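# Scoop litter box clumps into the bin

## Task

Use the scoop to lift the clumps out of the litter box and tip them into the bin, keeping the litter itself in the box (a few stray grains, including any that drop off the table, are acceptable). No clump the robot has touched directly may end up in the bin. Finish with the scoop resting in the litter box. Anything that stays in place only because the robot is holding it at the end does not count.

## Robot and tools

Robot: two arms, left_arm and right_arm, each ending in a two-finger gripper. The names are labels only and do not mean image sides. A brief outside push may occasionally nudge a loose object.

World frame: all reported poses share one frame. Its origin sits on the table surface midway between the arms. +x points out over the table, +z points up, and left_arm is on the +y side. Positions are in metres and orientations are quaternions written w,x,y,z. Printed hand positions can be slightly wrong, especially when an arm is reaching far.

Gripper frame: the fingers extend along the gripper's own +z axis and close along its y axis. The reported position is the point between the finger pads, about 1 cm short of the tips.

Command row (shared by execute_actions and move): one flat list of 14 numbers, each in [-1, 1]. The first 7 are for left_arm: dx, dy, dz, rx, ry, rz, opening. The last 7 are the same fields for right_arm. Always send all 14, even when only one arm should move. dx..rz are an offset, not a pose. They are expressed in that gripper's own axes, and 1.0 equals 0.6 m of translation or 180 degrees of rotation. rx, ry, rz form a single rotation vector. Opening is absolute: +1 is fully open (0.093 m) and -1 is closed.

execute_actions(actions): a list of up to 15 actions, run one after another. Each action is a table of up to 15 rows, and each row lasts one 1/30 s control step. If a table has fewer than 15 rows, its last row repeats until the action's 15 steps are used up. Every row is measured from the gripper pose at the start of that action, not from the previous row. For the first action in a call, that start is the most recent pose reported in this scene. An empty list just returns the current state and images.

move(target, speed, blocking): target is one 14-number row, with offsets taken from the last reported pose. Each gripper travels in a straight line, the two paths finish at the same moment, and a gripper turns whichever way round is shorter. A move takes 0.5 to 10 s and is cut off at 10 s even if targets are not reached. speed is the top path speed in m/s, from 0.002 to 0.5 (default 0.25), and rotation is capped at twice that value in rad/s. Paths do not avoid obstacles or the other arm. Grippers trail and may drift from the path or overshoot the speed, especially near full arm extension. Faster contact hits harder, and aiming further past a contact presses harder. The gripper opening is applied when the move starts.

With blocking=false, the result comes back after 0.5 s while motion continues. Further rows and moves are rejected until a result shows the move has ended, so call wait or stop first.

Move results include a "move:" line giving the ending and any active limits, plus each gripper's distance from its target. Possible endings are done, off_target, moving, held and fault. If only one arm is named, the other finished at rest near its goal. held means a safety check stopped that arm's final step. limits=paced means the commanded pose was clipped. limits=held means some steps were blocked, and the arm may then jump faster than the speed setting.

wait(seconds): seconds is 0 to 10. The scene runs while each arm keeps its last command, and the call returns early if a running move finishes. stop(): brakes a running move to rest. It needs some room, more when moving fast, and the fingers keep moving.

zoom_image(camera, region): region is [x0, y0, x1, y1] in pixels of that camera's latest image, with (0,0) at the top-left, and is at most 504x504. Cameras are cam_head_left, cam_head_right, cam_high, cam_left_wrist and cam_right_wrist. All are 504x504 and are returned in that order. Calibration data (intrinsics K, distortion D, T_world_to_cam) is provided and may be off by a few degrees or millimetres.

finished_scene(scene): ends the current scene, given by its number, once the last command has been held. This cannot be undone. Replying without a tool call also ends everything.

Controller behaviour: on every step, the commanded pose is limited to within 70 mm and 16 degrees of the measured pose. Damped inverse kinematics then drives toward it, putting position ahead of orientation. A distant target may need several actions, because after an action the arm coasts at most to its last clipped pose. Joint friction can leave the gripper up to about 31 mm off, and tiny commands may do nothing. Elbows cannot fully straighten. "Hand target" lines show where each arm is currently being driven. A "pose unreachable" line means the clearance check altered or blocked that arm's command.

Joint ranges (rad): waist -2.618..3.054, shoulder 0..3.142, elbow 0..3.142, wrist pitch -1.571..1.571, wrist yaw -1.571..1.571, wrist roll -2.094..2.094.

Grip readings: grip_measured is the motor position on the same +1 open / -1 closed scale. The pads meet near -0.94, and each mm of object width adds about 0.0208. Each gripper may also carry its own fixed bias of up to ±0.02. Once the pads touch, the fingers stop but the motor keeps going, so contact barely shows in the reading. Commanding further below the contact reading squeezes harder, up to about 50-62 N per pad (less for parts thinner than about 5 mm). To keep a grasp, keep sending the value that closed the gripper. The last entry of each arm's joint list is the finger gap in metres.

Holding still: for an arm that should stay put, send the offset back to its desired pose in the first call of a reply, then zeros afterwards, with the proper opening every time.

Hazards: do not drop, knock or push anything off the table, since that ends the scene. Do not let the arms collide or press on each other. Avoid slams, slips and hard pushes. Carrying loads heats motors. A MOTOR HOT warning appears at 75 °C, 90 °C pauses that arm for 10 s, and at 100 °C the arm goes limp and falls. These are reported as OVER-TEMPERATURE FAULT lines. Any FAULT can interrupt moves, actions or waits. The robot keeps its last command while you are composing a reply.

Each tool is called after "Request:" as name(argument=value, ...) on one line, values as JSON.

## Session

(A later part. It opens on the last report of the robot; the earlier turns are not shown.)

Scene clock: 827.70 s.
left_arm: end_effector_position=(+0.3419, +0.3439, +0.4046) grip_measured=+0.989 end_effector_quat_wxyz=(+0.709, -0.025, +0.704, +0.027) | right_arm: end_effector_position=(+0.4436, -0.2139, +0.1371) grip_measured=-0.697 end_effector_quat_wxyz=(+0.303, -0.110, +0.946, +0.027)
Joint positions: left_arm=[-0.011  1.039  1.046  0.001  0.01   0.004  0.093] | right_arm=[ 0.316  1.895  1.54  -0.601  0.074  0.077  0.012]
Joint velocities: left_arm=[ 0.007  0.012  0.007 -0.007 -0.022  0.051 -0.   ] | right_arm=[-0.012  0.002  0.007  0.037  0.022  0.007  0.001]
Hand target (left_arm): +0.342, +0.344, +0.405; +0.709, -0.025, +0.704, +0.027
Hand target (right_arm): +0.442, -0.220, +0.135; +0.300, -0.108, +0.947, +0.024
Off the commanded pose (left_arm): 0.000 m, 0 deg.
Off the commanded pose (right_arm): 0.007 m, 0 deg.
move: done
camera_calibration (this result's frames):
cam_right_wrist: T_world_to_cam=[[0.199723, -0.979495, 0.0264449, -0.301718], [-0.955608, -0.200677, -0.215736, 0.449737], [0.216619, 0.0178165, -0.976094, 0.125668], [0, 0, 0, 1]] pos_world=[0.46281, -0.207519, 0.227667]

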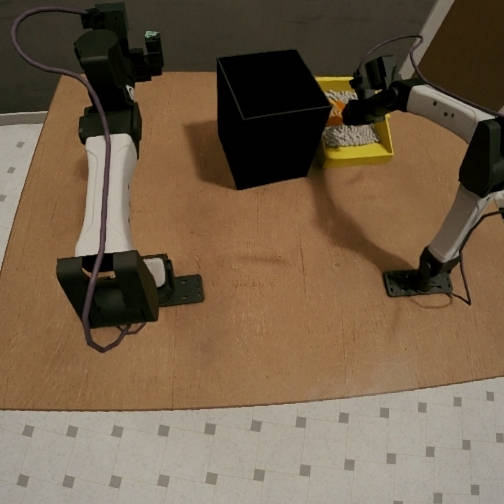

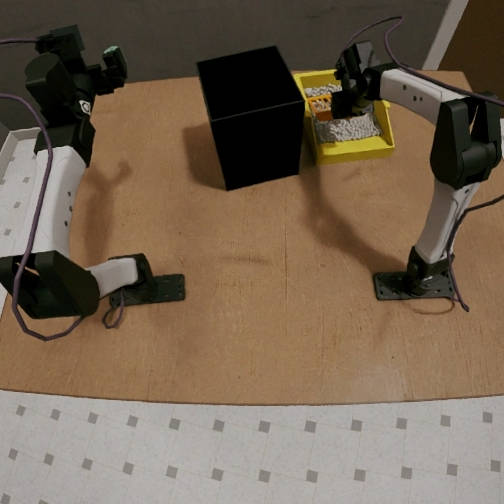

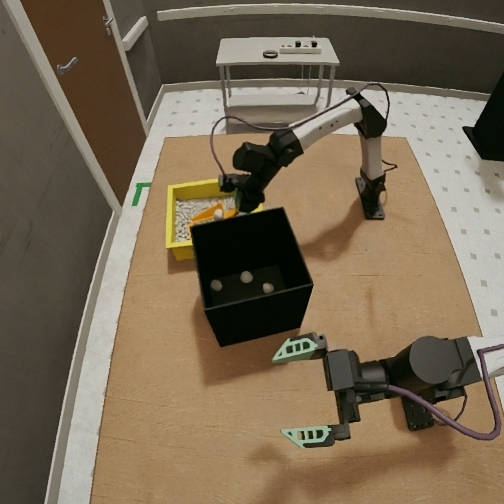

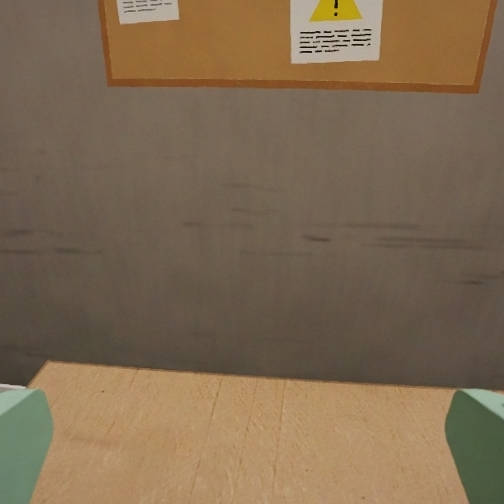

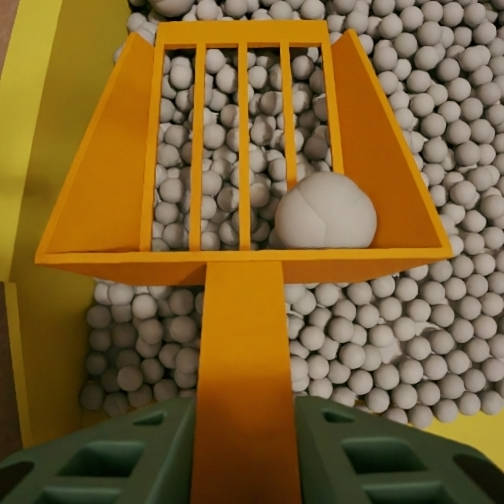

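Request:
move(target=[0,0,0,0,0,0,1,-0.049,0.0,-0.057,0,-0.018,0,-0.78], speed=0.08)

Request:
move(target=[0,0,0,0,0,0,1,-0.06,0.018,0.03,0,-0.004,0,-0.78], speed=0.06)

Scene clock: 836.47 s.
left_arm: end_effector_position=(+0.3419, +0.3439, +0.4046) grip_measured=+0.989 end_effector_quat_wxyz=(+0.709, -0.025, +0.704, +0.027) | right_arm: end_effector_position=(+0.4438, -0.2138, +0.1655) grip_measured=-0.697 end_effector_quat_wxyz=(+0.311, -0.110, +0.944, +0.029)
Joint positions: left_arm=[-0.011  1.039  1.046  0.001  0.01   0.004  0.093] | right_arm=[ 0.316  1.876  1.618 -0.682  0.074  0.076  0.012]
Joint velocities: left_arm=[-0.032 -0.017 -0.007  0.007 -0.022 -0.022 -0.002] | right_arm=[ 0.007 -0.012 -0.002  0.007  0.022  0.066  0.   ]
Hand target (left_arm): +0.342, +0.344, +0.405; +0.709, -0.025, +0.704, +0.027
Hand target (right_arm): +0.448, -0.213, +0.182; +0.330, -0.109, +0.937, +0.030
Off the commanded pose (left_arm): 0.000 m, 0 deg.
Off the commanded pose (right_arm): 0.017 m, 2 deg.
move: off_target (right_arm)
camera_calibration (this result's frames):
cam_right_wrist: T_world_to_cam=[[0.199621, -0.979567, 0.0244841, -0.302084], [-0.951983, -0.199798, -0.231967, 0.457346], [0.232119, 0.0229971, -0.972415, 0.14693], [0, 0, 0, 1]] pos_world=[0.461583, -0.207914, 0.256363]

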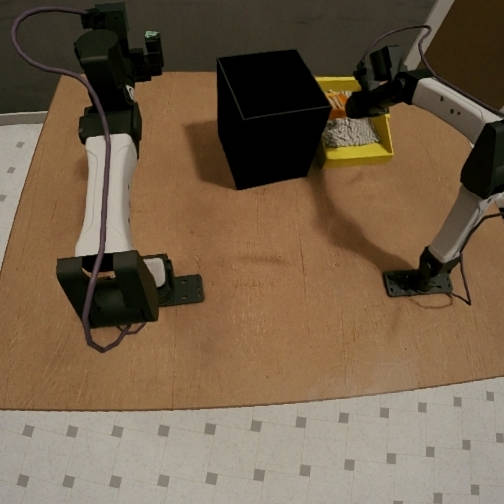

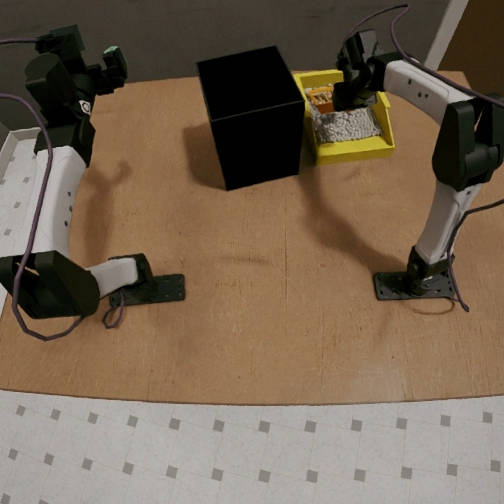

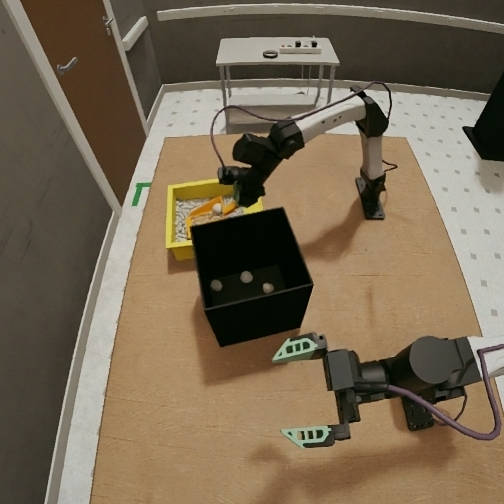

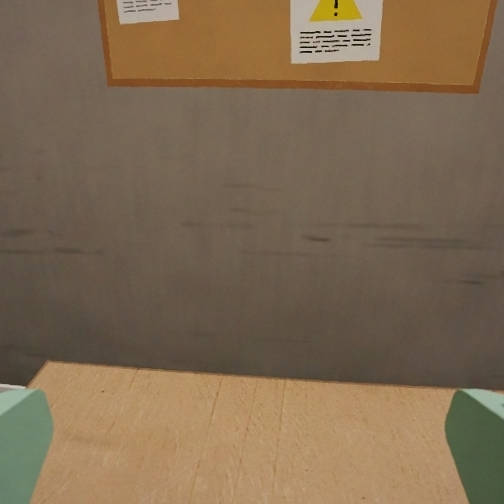

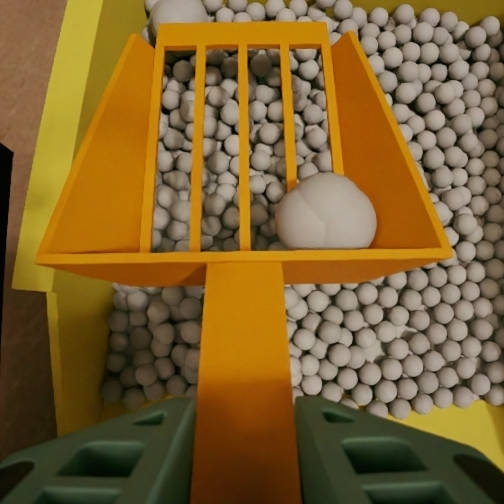

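Scene clock: 837.63 s.
left_arm: end_effector_position=(+0.3419, +0.3439, +0.4046) grip_measured=+0.989 end_effector_quat_wxyz=(+0.709, -0.025, +0.704, +0.027) | right_arm: end_effector_position=(+0.4764, -0.2026, +0.1633) grip_measured=-0.697 end_effector_quat_wxyz=(+0.305, -0.107, +0.946, +0.028)
Joint positions: left_arm=[-0.011  1.039  1.046  0.001  0.01   0.004  0.093] | right_arm=[ 0.316  2.027  1.826 -0.751  0.074  0.083  0.012]
Joint velocities: left_arm=[ 0.002 -0.002 -0.007 -0.051  0.022  0.007 -0.001] | right_arm=[ 0.002  0.007 -0.012 -0.051 -0.007  0.007  0.   ]
Hand target (left_arm): +0.342, +0.344, +0.405; +0.709, -0.025, +0.704, +0.027
Hand target (right_arm): +0.480, -0.194, +0.172; +0.317, -0.109, +0.942, +0.030
Off the commanded pose (left_arm): 0.000 m, 0 deg.
Off the commanded pose (right_arm): 0.013 m, 1 deg.
move: off_target (right_arm)
camera_calibration (this result's frames):
cam_right_wrist: T_world_to_cam=[[0.194769, -0.980596, 0.0222906, -0.295085], [-0.955804, -0.194849, -0.220164, 0.49097], [0.220235, 0.0215757, -0.975208, 0.142802], [0, 0, 0, 1]] pos_world=[0.495294, -0.196775, 0.253933]

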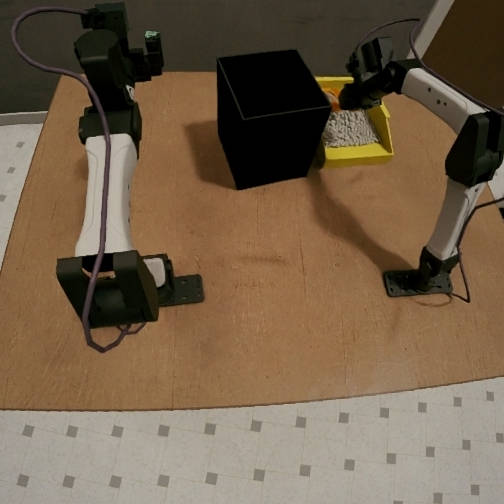

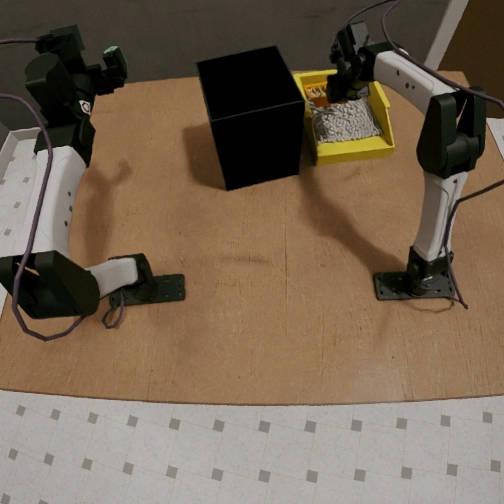

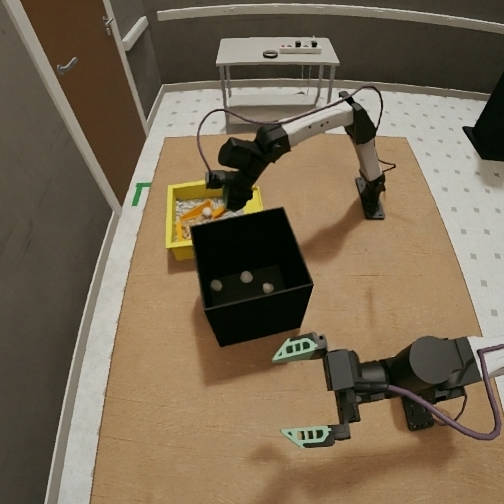

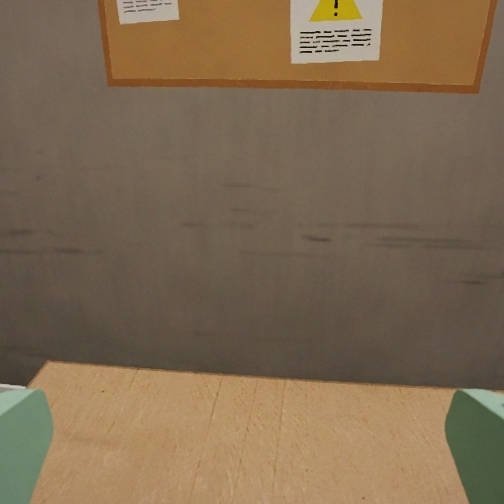

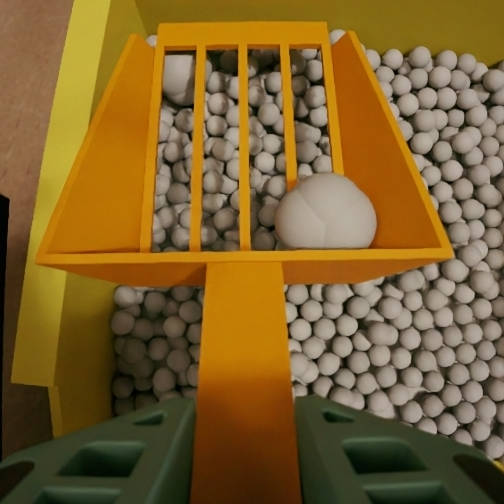

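Request:
execute_actions(actions=[[[0,0,0,0,0,0,1,-0.008,0.01,0.002,0,0,0,-0.78],[0,0,0,0,0,0,1,-0.012,0.013,0.005,0,0,0,-0.78],[0,0,0,0,0,0,1,-0.016,0.016,0.008,0,0,0,-0.78],[0,0,0,0,0,0,1,-0.019,0.018,0.010,0,0,0,-0.78],[0,0,0,0,0,0,1,-0.022,0.02,0.012,0,0,0,-0.78],[0,0,0,0,0,0,1,-0.024,0.022,0.014,0,0,0,-0.78]],[[0,0,0,0,0,0,1,0.003,0,0.004,0,0,0,-0.78],[0,0,0,0,0,0,1,0.006,0,0.008,0,0,0,-0.78],[0,0,0,0,0,0,1,0.009,0,0.012,0,0,0,-0.78],[0,0,0,0,0,0,1,0.012,0,0.016,0,0,0,-0.78],[0,0,0,0,0,0,1,0.015,0,0.020,0,0,0,-0.78],[0,0,0,0,0,0,1,0.018,0,0.024,0,0.002,0,-0.78],[0,0,0,0,0,0,1,0.020,0,0.028,0,0.003,0,-0.78],[0,0,0,0,0,0,1,0.022,0,0.031,0,0.004,0,-0.78],[0,0,0,0,0,0,1,0.024,0,0.034,0,0.005,0,-0.78],[0,0,0,0,0,0,1,0.026,0,0.037,0,0.005,0,-0.78],[0,0,0,0,0,0,1,0.028,0,0.039,0,0.005,0,-0.78]]])

Scene clock: 847.87 s.
left_arm: end_effector_position=(+0.3419, +0.3439, +0.4046) grip_measured=+0.989 end_effector_quat_wxyz=(+0.709, -0.025, +0.704, +0.027) | right_arm: end_effector_position=(+0.4856, -0.1955, +0.1503) grip_measured=-0.697 end_effector_quat_wxyz=(+0.300, -0.097, +0.949, +0.027)
Joint positions: left_arm=[-0.011  1.039  1.046  0.001  0.01   0.004  0.093] | right_arm=[ 0.327  2.084  1.865 -0.746  0.087  0.111  0.012]
Joint velocities: left_arm=[-0.022 -0.007  0.022  0.051 -0.051 -0.051  0.001] | right_arm=[-0.017 -0.032 -0.032 -0.007 -0.022  0.051 -0.001]
Hand target (left_arm): +0.342, +0.344, +0.405; +0.709, -0.025, +0.704, +0.027
Hand target (right_arm): +0.485, -0.195, +0.130; +0.289, -0.103, +0.952, +0.024
Off the commanded pose (left_arm): 0.000 m, 0 deg.
Off the commanded pose (right_arm): 0.020 m, 1 deg.
camera_calibration (this result's frames):
cam_right_wrist: T_world_to_cam=[[0.175399, -0.984326, 0.0183634, -0.280346], [-0.961897, -0.175316, -0.209806, 0.503519], [0.209737, 0.019136, -0.977571, 0.132953], [0, 0, 0, 1]] pos_world=[0.505621, -0.190221, 0.24076]

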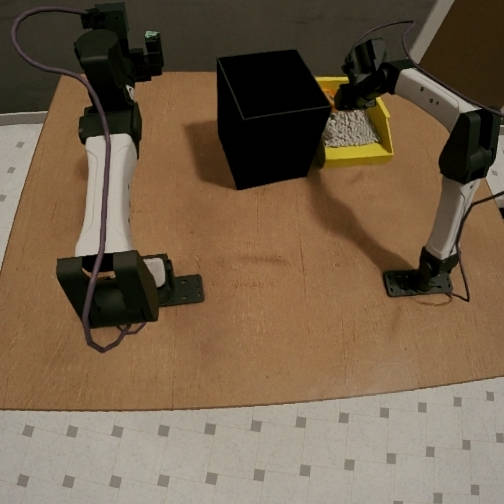

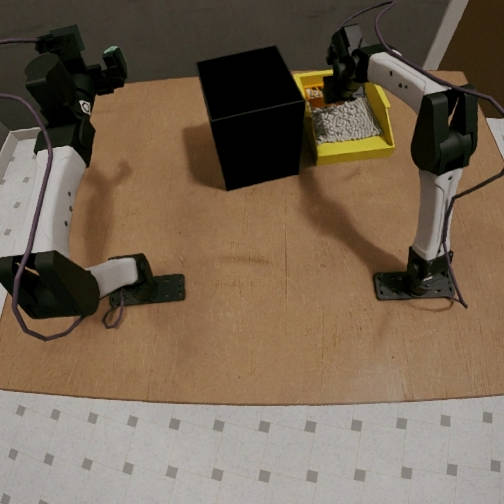

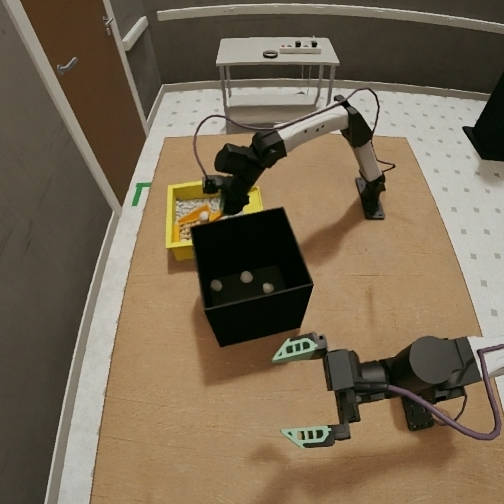

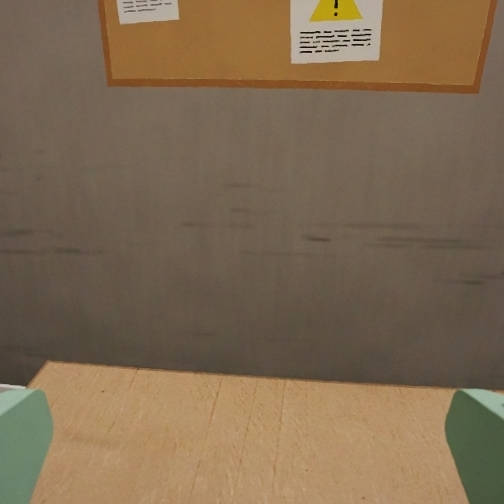

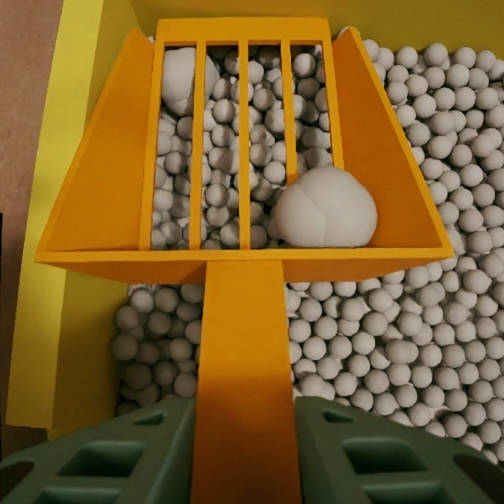

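Request:
move(target=[0,0,0,0,0,0,1,0.093,-0.06,-0.041,0,0,0,-0.78], speed=0.045)

Request:
zoom_image(camera="cam_head_right", region=[285,55,405,175])

Scene clock: 854.27 s.
left_arm: end_effector_position=(+0.3419, +0.3439, +0.4046) grip_measured=+0.989 end_effector_quat_wxyz=(+0.709, -0.025, +0.704, +0.027) | right_arm: end_effector_position=(+0.4425, -0.2379, +0.1488) grip_measured=-0.697 end_effector_quat_wxyz=(+0.317, -0.091, +0.944, +0.028)
Joint positions: left_arm=[-0.011  1.039  1.046  0.001  0.01   0.004  0.093] | right_arm=[ 0.264  1.838  1.495 -0.582  0.057  0.068  0.012]
Joint velocities: left_arm=[-0.022 -0.017 -0.012 -0.007 -0.022 -0.125  0.001] | right_arm=[-0.012 -0.002  0.022 -0.022 -0.051 -0.007  0.   ]
Hand target (left_arm): +0.342, +0.344, +0.405; +0.709, -0.025, +0.704, +0.027
Hand target (right_arm): +0.434, -0.243, +0.139; +0.300, -0.097, +0.949, +0.026
Off the commanded pose (left_arm): 0.000 m, 0 deg.
Off the commanded pose (right_arm): 0.014 m, 2 deg.
move: off_target (right_arm)
camera_calibration (this result's frames):
cam_right_wrist: T_world_to_cam=[[0.165156, -0.986159, 0.0145876, -0.309893], [-0.955746, -0.163679, -0.244457, 0.459551], [0.243461, 0.0264317, -0.96955, 0.126962], [0, 0, 0, 1]] pos_world=[0.459485, -0.233741, 0.239957]

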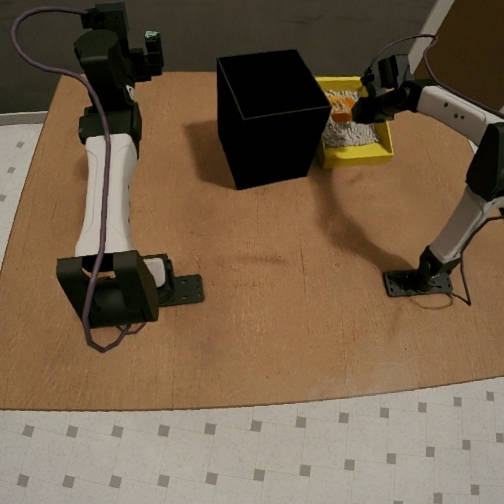

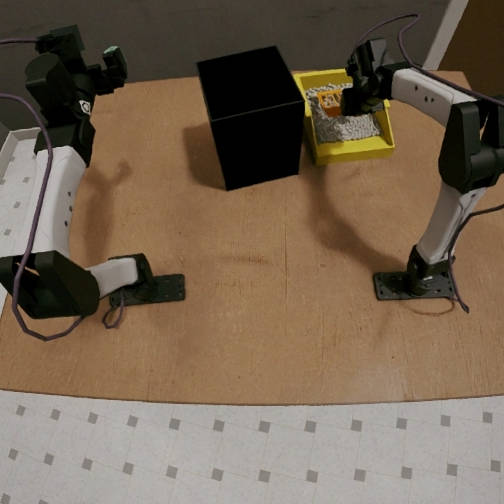

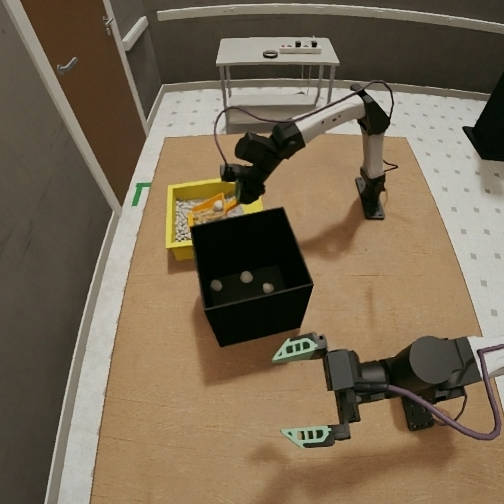

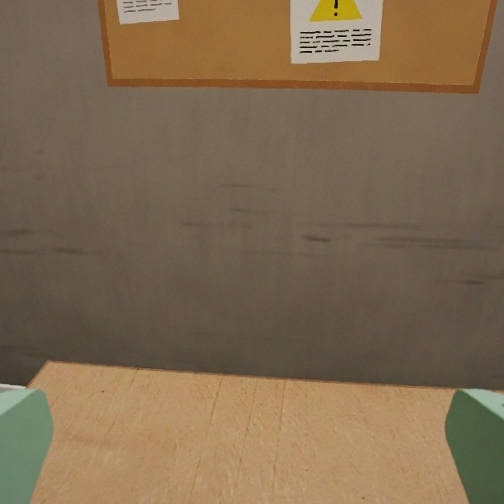

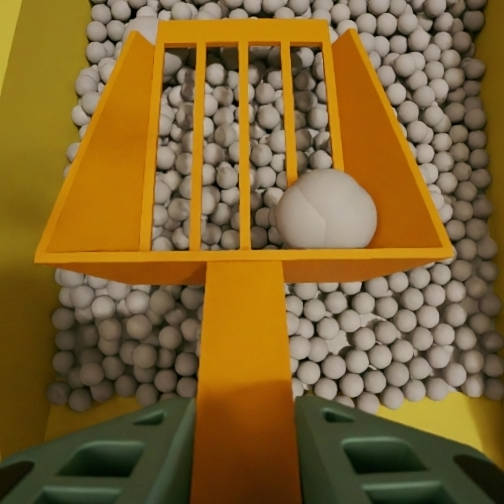

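Region (285, 55, 405, 175) of cam_head_right's 504x504 image, scaled by 4.200, with more detail than that image has.

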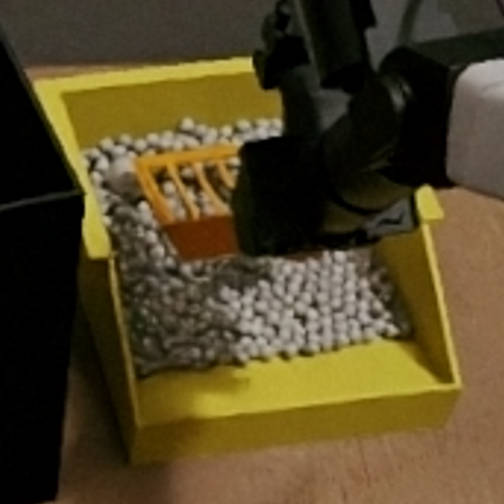

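Request:
move(target=[0,0,0,0,0,0,1,0.02,0.0,-0.058,0,0,0,-0.78], speed=0.07)

Scene clock: 864.67 s.
left_arm: end_effector_position=(+0.3419, +0.3439, +0.4046) grip_measured=+0.989 end_effector_quat_wxyz=(+0.709, -0.025, +0.704, +0.027) | right_arm: end_effector_position=(+0.4176, -0.2451, +0.1695) grip_measured=-0.697 end_effector_quat_wxyz=(+0.317, -0.091, +0.944, +0.028)
Joint positions: left_arm=[-0.011  1.039  1.046  0.001  0.01   0.004  0.093] | right_arm=[ 0.264  1.733  1.449 -0.641  0.057  0.068  0.012]
Joint velocities: left_arm=[-0.012 -0.017  0.012 -0.007 -0.081 -0.007  0.001] | right_arm=[-0.012 -0.007  0.002  0.037  0.007  0.007  0.002]
Hand target (left_arm): +0.342, +0.344, +0.405; +0.709, -0.025, +0.704, +0.027
Hand target (right_arm): +0.413, -0.244, +0.170; +0.317, -0.091, +0.944, +0.028
Off the commanded pose (left_arm): 0.000 m, 0 deg.
Off the commanded pose (right_arm): 0.005 m, 0 deg.
move: done
camera_calibration (this result's frames):
cam_right_wrist: T_world_to_cam=[[0.164558, -0.986266, 0.0141273, -0.312841], [-0.955866, -0.162987, -0.24445, 0.439807], [0.243395, 0.0267222, -0.969559, 0.15338], [0, 0, 0, 1]] pos_world=[0.434545, -0.240961, 0.260641]

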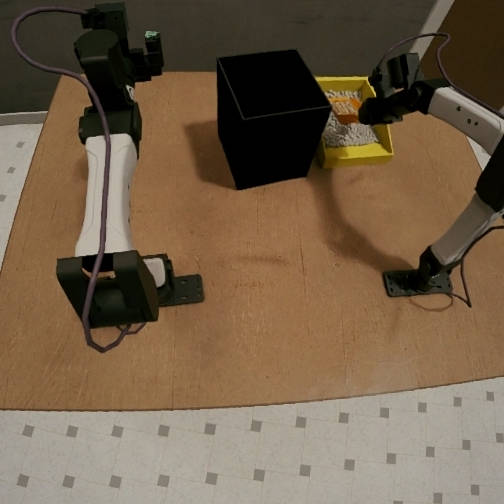

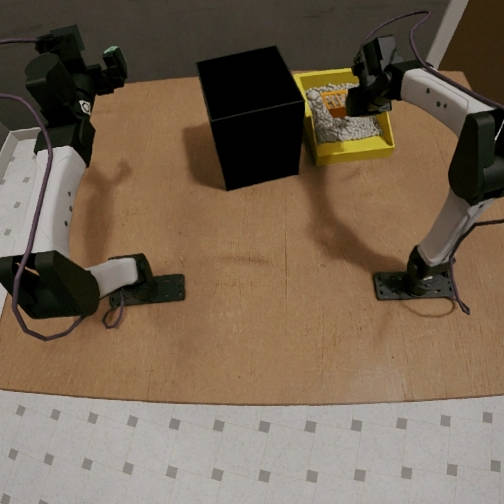

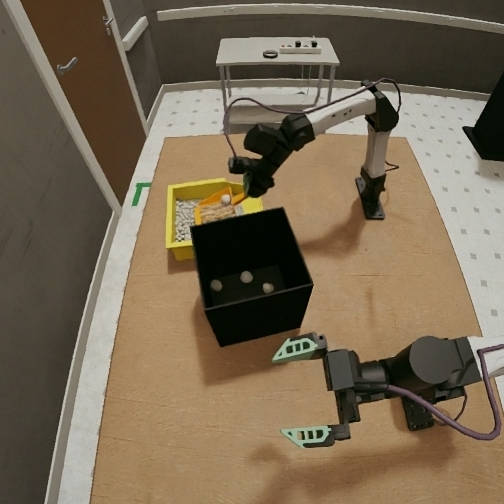

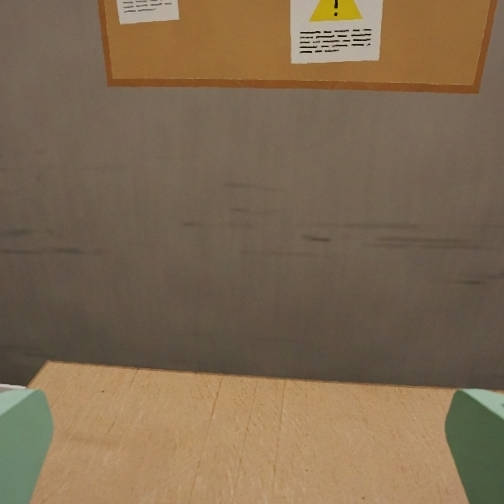

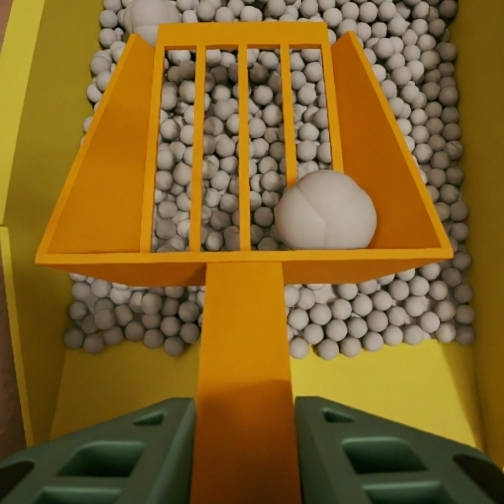

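Request:
move(target=[0,0,0,0,0,0,1,0.074,0.037,0.0275,-0.007,0.031,-0.01,-0.78], speed=0.06)

Request:
zoom_image(camera="cam_head_right", region=[285,55,405,175])

Scene clock: 881.03 s.
left_arm: end_effector_position=(+0.3419, +0.3439, +0.4046) grip_measured=+0.989 end_effector_quat_wxyz=(+0.709, -0.025, +0.704, +0.027) | right_arm: end_effector_position=(+0.3942, -0.2315, +0.1364) grip_measured=-0.697 end_effector_quat_wxyz=(+0.277, -0.106, +0.955, +0.030)
Joint positions: left_arm=[-0.011  1.039  1.046  0.001  0.01   0.004  0.093] | right_arm=[ 0.308  1.733  1.363 -0.64   0.057  0.086  0.012]
Joint velocities: left_arm=[-0.002 -0.007 -0.007  0.022  0.037 -0.066  0.   ] | right_arm=[-0.002 -0.012 -0.017 -0.095 -0.007 -0.037  0.001]
Hand target (left_arm): +0.342, +0.344, +0.405; +0.709, -0.025, +0.704, +0.027
Hand target (right_arm): +0.388, -0.228, +0.130; +0.270, -0.111, +0.956, +0.030
Off the commanded pose (left_arm): 0.000 m, 0 deg.
Off the commanded pose (right_arm): 0.010 m, 1 deg.
move: done
camera_calibration (this result's frames):
cam_right_wrist: T_world_to_cam=[[0.194538, -0.980789, 0.0144322, -0.305743], [-0.967416, -0.194275, -0.162368, 0.397718], [0.162052, 0.0176248, -0.986625, 0.158857], [0, 0, 0, 1]] pos_world=[0.418494, -0.225402, 0.225721]

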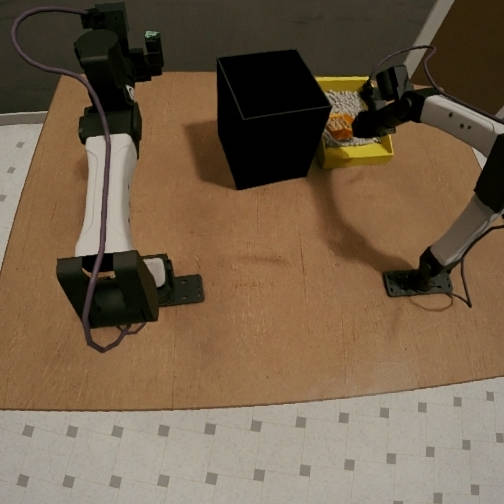

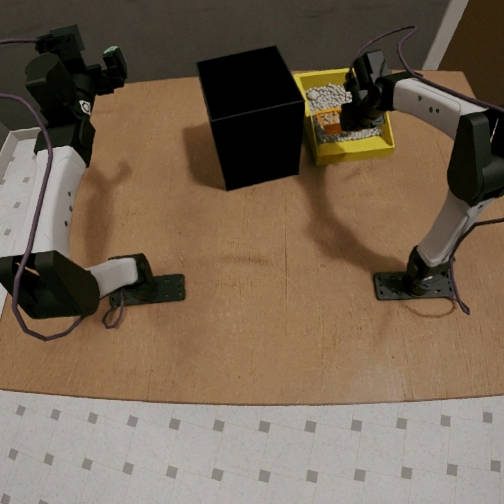

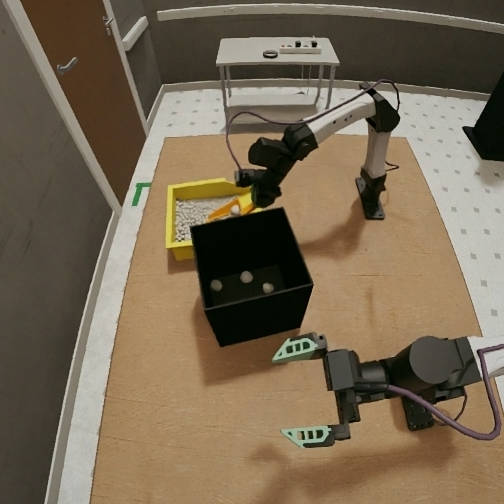

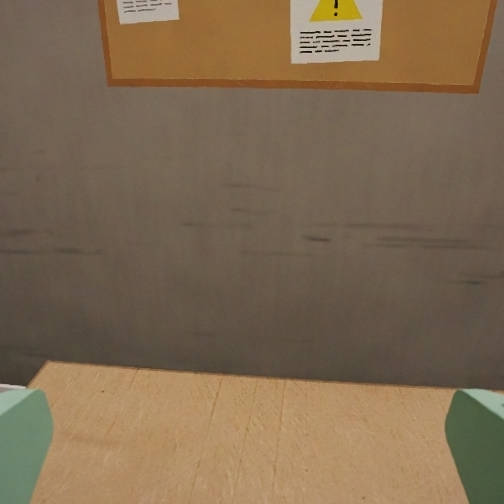

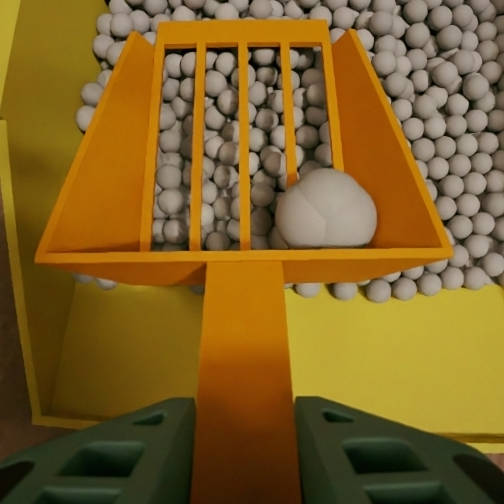

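Region (285, 55, 405, 175) of cam_head_right's 504x504 image, scaled by 4.200, with more detail than that image has.

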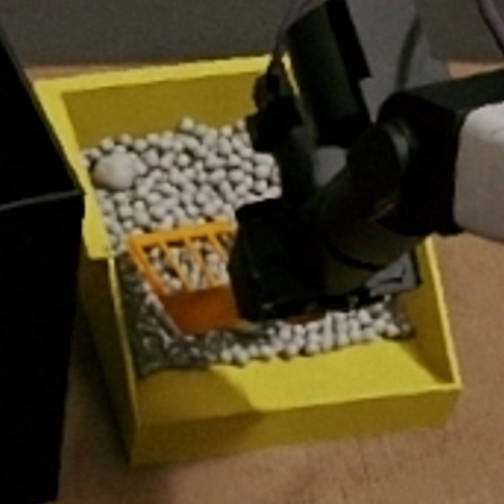

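Request:
move(target=[0,0,0,0,0,0,1,-0.003,0.03,-0.005,-0.003,0,-0.004,-0.78], speed=0.04)

Request:
move(target=[0,0,0,0,0,0,1,-0.049,-0.003,0.0625,0,0.014,0,-0.78], speed=0.05)

Request:
zoom_image(camera="cam_head_right", region=[285,55,405,175])

Scene clock: 889.33 s.
left_arm: end_effector_position=(+0.3419, +0.3439, +0.4046) grip_measured=+0.989 end_effector_quat_wxyz=(+0.709, -0.025, +0.704, +0.027) | right_arm: end_effector_position=(+0.3899, -0.2188, +0.1363) grip_measured=-0.697 end_effector_quat_wxyz=(+0.277, -0.111, +0.954, +0.032)
Joint positions: left_arm=[-0.011  1.039  1.046  0.001  0.01   0.004  0.093] | right_arm=[ 0.343  1.733  1.363 -0.64   0.068  0.108  0.012]
Joint velocities: left_arm=[-0.012 -0.002  0.007  0.022  0.022 -0.037 -0.001] | right_arm=[-0.012 -0.017  0.007 -0.022  0.022  0.095  0.001]
Hand target (left_arm): +0.342, +0.344, +0.405; +0.709, -0.025, +0.704, +0.027
Hand target (right_arm): +0.390, -0.214, +0.140; +0.276, -0.113, +0.954, +0.033
Off the commanded pose (left_arm): 0.000 m, 0 deg.
Off the commanded pose (right_arm): 0.006 m, 0 deg.
move: done
camera_calibration (this result's frames):
cam_right_wrist: T_world_to_cam=[[0.204463, -0.978802, 0.011931, -0.295477], [-0.965376, -0.203646, -0.163025, 0.393266], [0.161999, 0.0218148, -0.98655, 0.160212], [0, 0, 0, 1]] pos_world=[0.414109, -0.212622, 0.225695]

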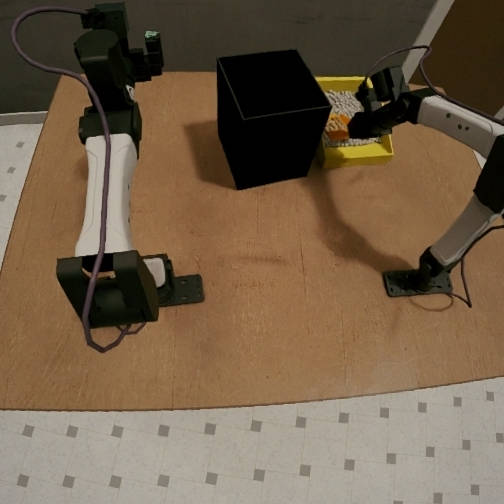

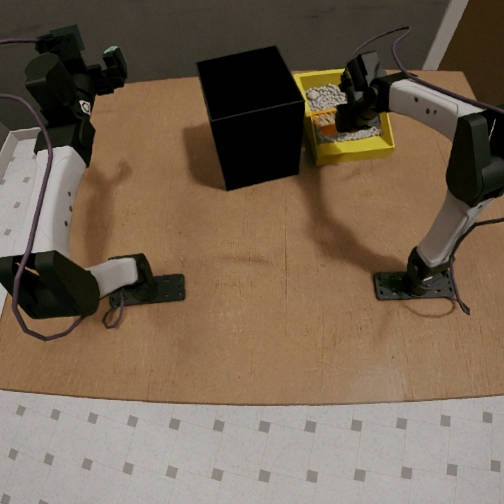

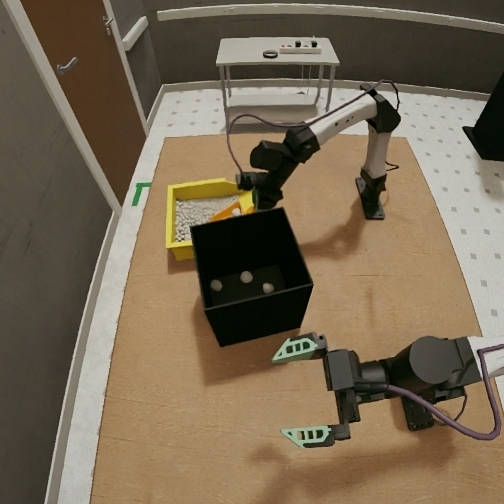

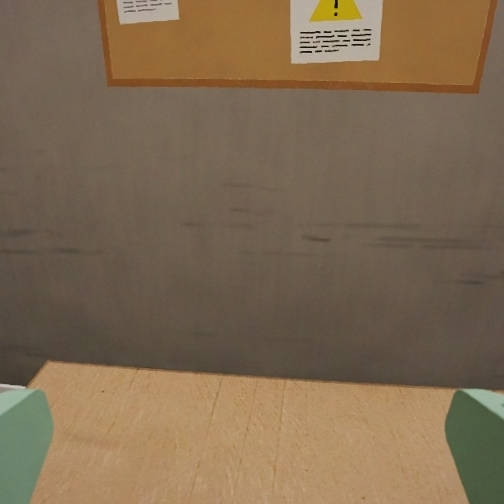

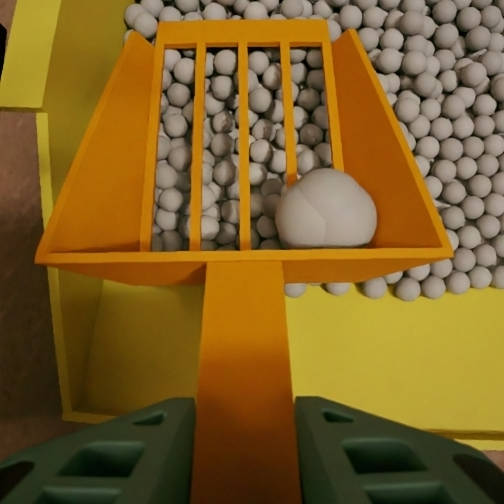

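Scene clock: 890.63 s.
left_arm: end_effector_position=(+0.3419, +0.3439, +0.4046) grip_measured=+0.989 end_effector_quat_wxyz=(+0.709, -0.025, +0.704, +0.027) | right_arm: end_effector_position=(+0.4389, -0.2063, +0.1337) grip_measured=-0.697 end_effector_quat_wxyz=(+0.285, -0.109, +0.952, +0.033)
Joint positions: left_arm=[-0.011  1.039  1.046  0.001  0.01   0.004  0.093] | right_arm=[ 0.331  1.913  1.571 -0.65   0.065  0.099  0.012]
Joint velocities: left_arm=[-0.012 -0.012 -0.007  0.007 -0.066 -0.022  0.   ] | right_arm=[-0.002 -0.002  0.017  0.022  0.022  0.037  0.   ]
Hand target (left_arm): +0.342, +0.344, +0.405; +0.709, -0.025, +0.704, +0.027
Hand target (right_arm): +0.434, -0.210, +0.120; +0.256, -0.111, +0.960, +0.030
Off the commanded pose (left_arm): 0.000 m, 0 deg.
Off the commanded pose (right_arm): 0.015 m, 4 deg.
move: off_target (right_arm)
camera_calibration (this result's frames):
cam_right_wrist: T_world_to_cam=[[0.201457, -0.979427, 0.0117611, -0.292019], [-0.963091, -0.200256, -0.179872, 0.44457], [0.178527, 0.0249095, -0.98362, 0.142415], [0, 0, 0, 1]] pos_world=[0.461565, -0.200531, 0.223483]

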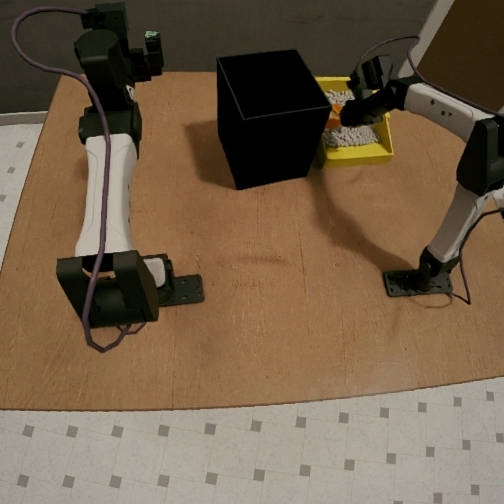

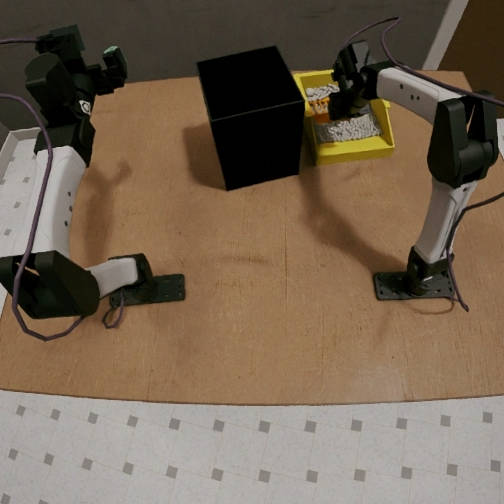

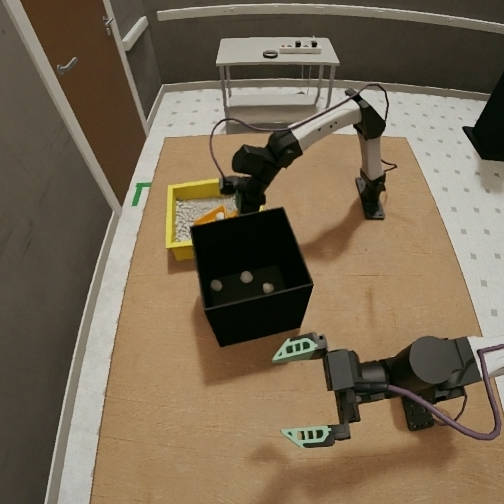

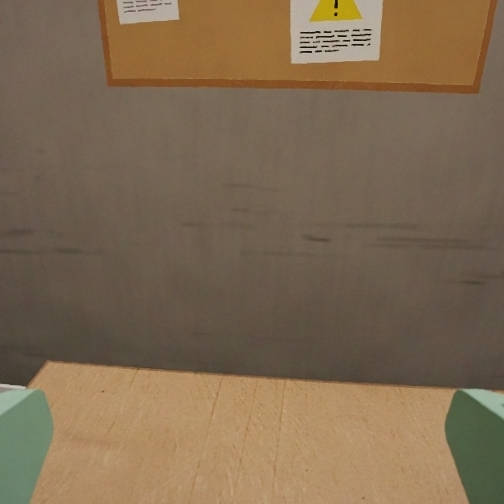

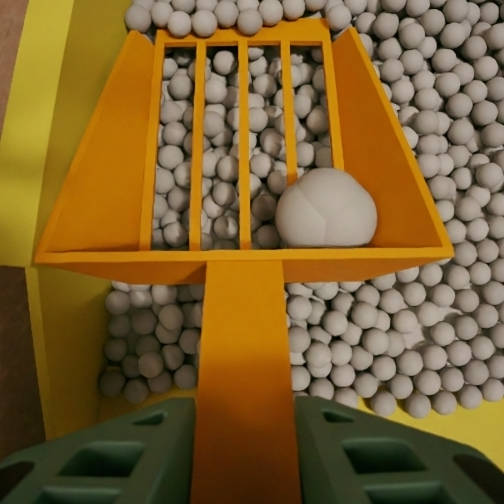

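Region (285, 55, 405, 175) of cam_head_right's 504x504 image, scaled by 4.200, with more detail than that image has.

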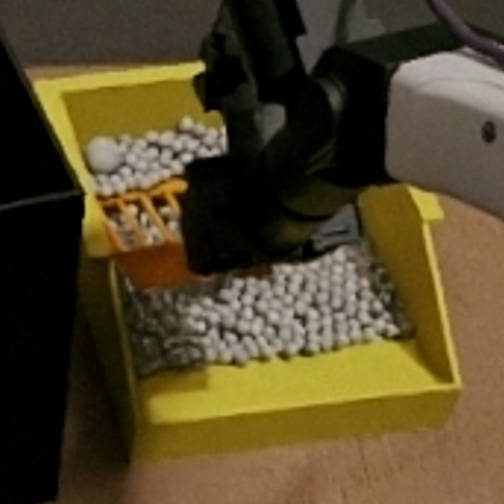

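Request:
move(target=[0,0,0,0,0,0,1,-0.026,-0.008,0.04,0,0.006,0,-0.78], speed=0.05)

Request:
zoom_image(camera="cam_head_right", region=[285,55,405,175])

Scene clock: 896.30 s.
left_arm: end_effector_position=(+0.3419, +0.3439, +0.4046) grip_measured=+0.989 end_effector_quat_wxyz=(+0.709, -0.025, +0.704, +0.027) | right_arm: end_effector_position=(+0.4624, -0.2024, +0.1330) grip_measured=-0.697 end_effector_quat_wxyz=(+0.291, -0.107, +0.950, +0.030)
Joint positions: left_arm=[-0.011  1.039  1.046  0.001  0.01   0.004  0.093] | right_arm=[ 0.324  1.999  1.682 -0.664  0.07   0.094  0.012]
Joint velocities: left_arm=[-0.002  0.012  0.007 -0.125  0.007 -0.007 -0.   ] | right_arm=[-0.017 -0.002  0.007 -0.007  0.007 -0.051  0.   ]
Hand target (left_arm): +0.342, +0.344, +0.405; +0.709, -0.025, +0.704, +0.027
Hand target (right_arm): +0.465, -0.205, +0.122; +0.276, -0.109, +0.954, +0.031
Off the commanded pose (left_arm): 0.000 m, 0 deg.
Off the commanded pose (right_arm): 0.012 m, 2 deg.
move: off_target (right_arm)
camera_calibration (this result's frames):
cam_right_wrist: T_world_to_cam=[[0.19654, -0.98034, 0.0175067, -0.29165], [-0.961798, -0.196231, -0.190888, 0.469622], [0.19057, 0.0206791, -0.981456, 0.130725], [0, 0, 0, 1]] pos_world=[0.48409, -0.196465, 0.223052]

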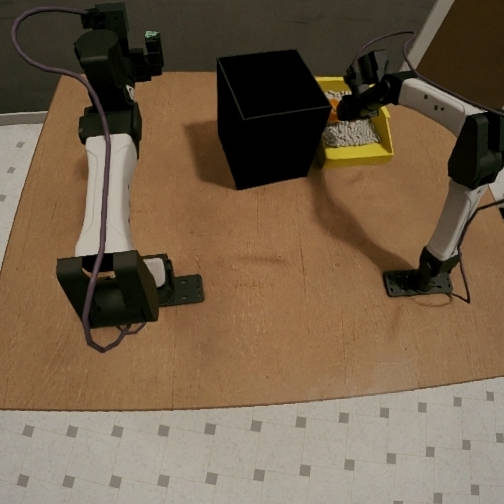

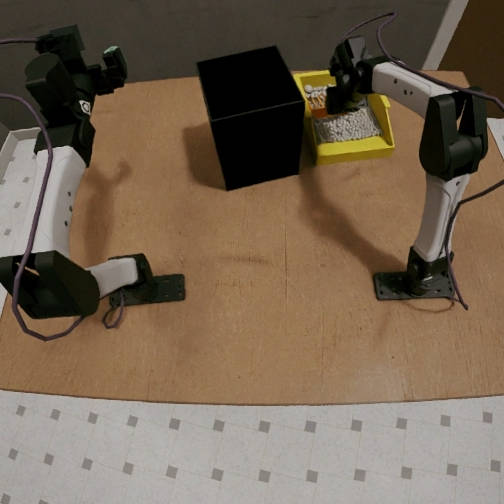

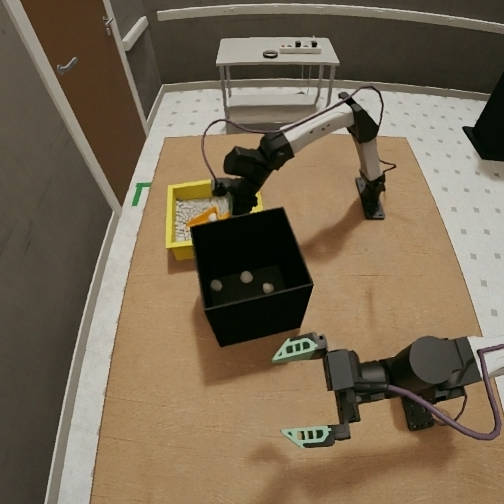

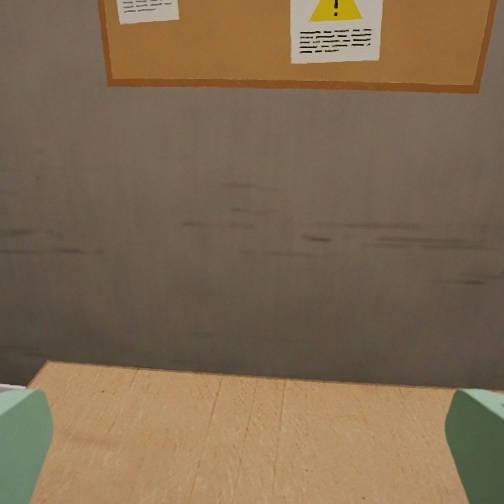

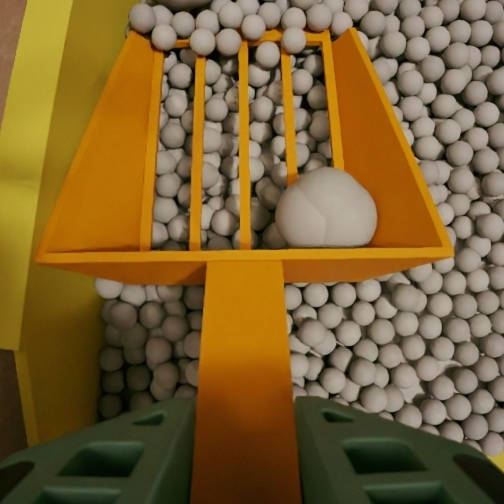

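Region (285, 55, 405, 175) of cam_head_right's 504x504 image, scaled by 4.200, with more detail than that image has.

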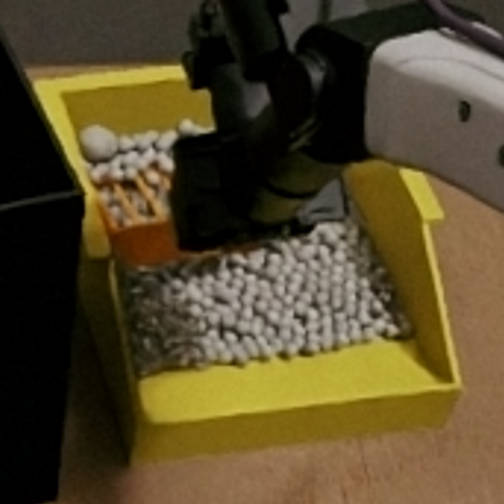

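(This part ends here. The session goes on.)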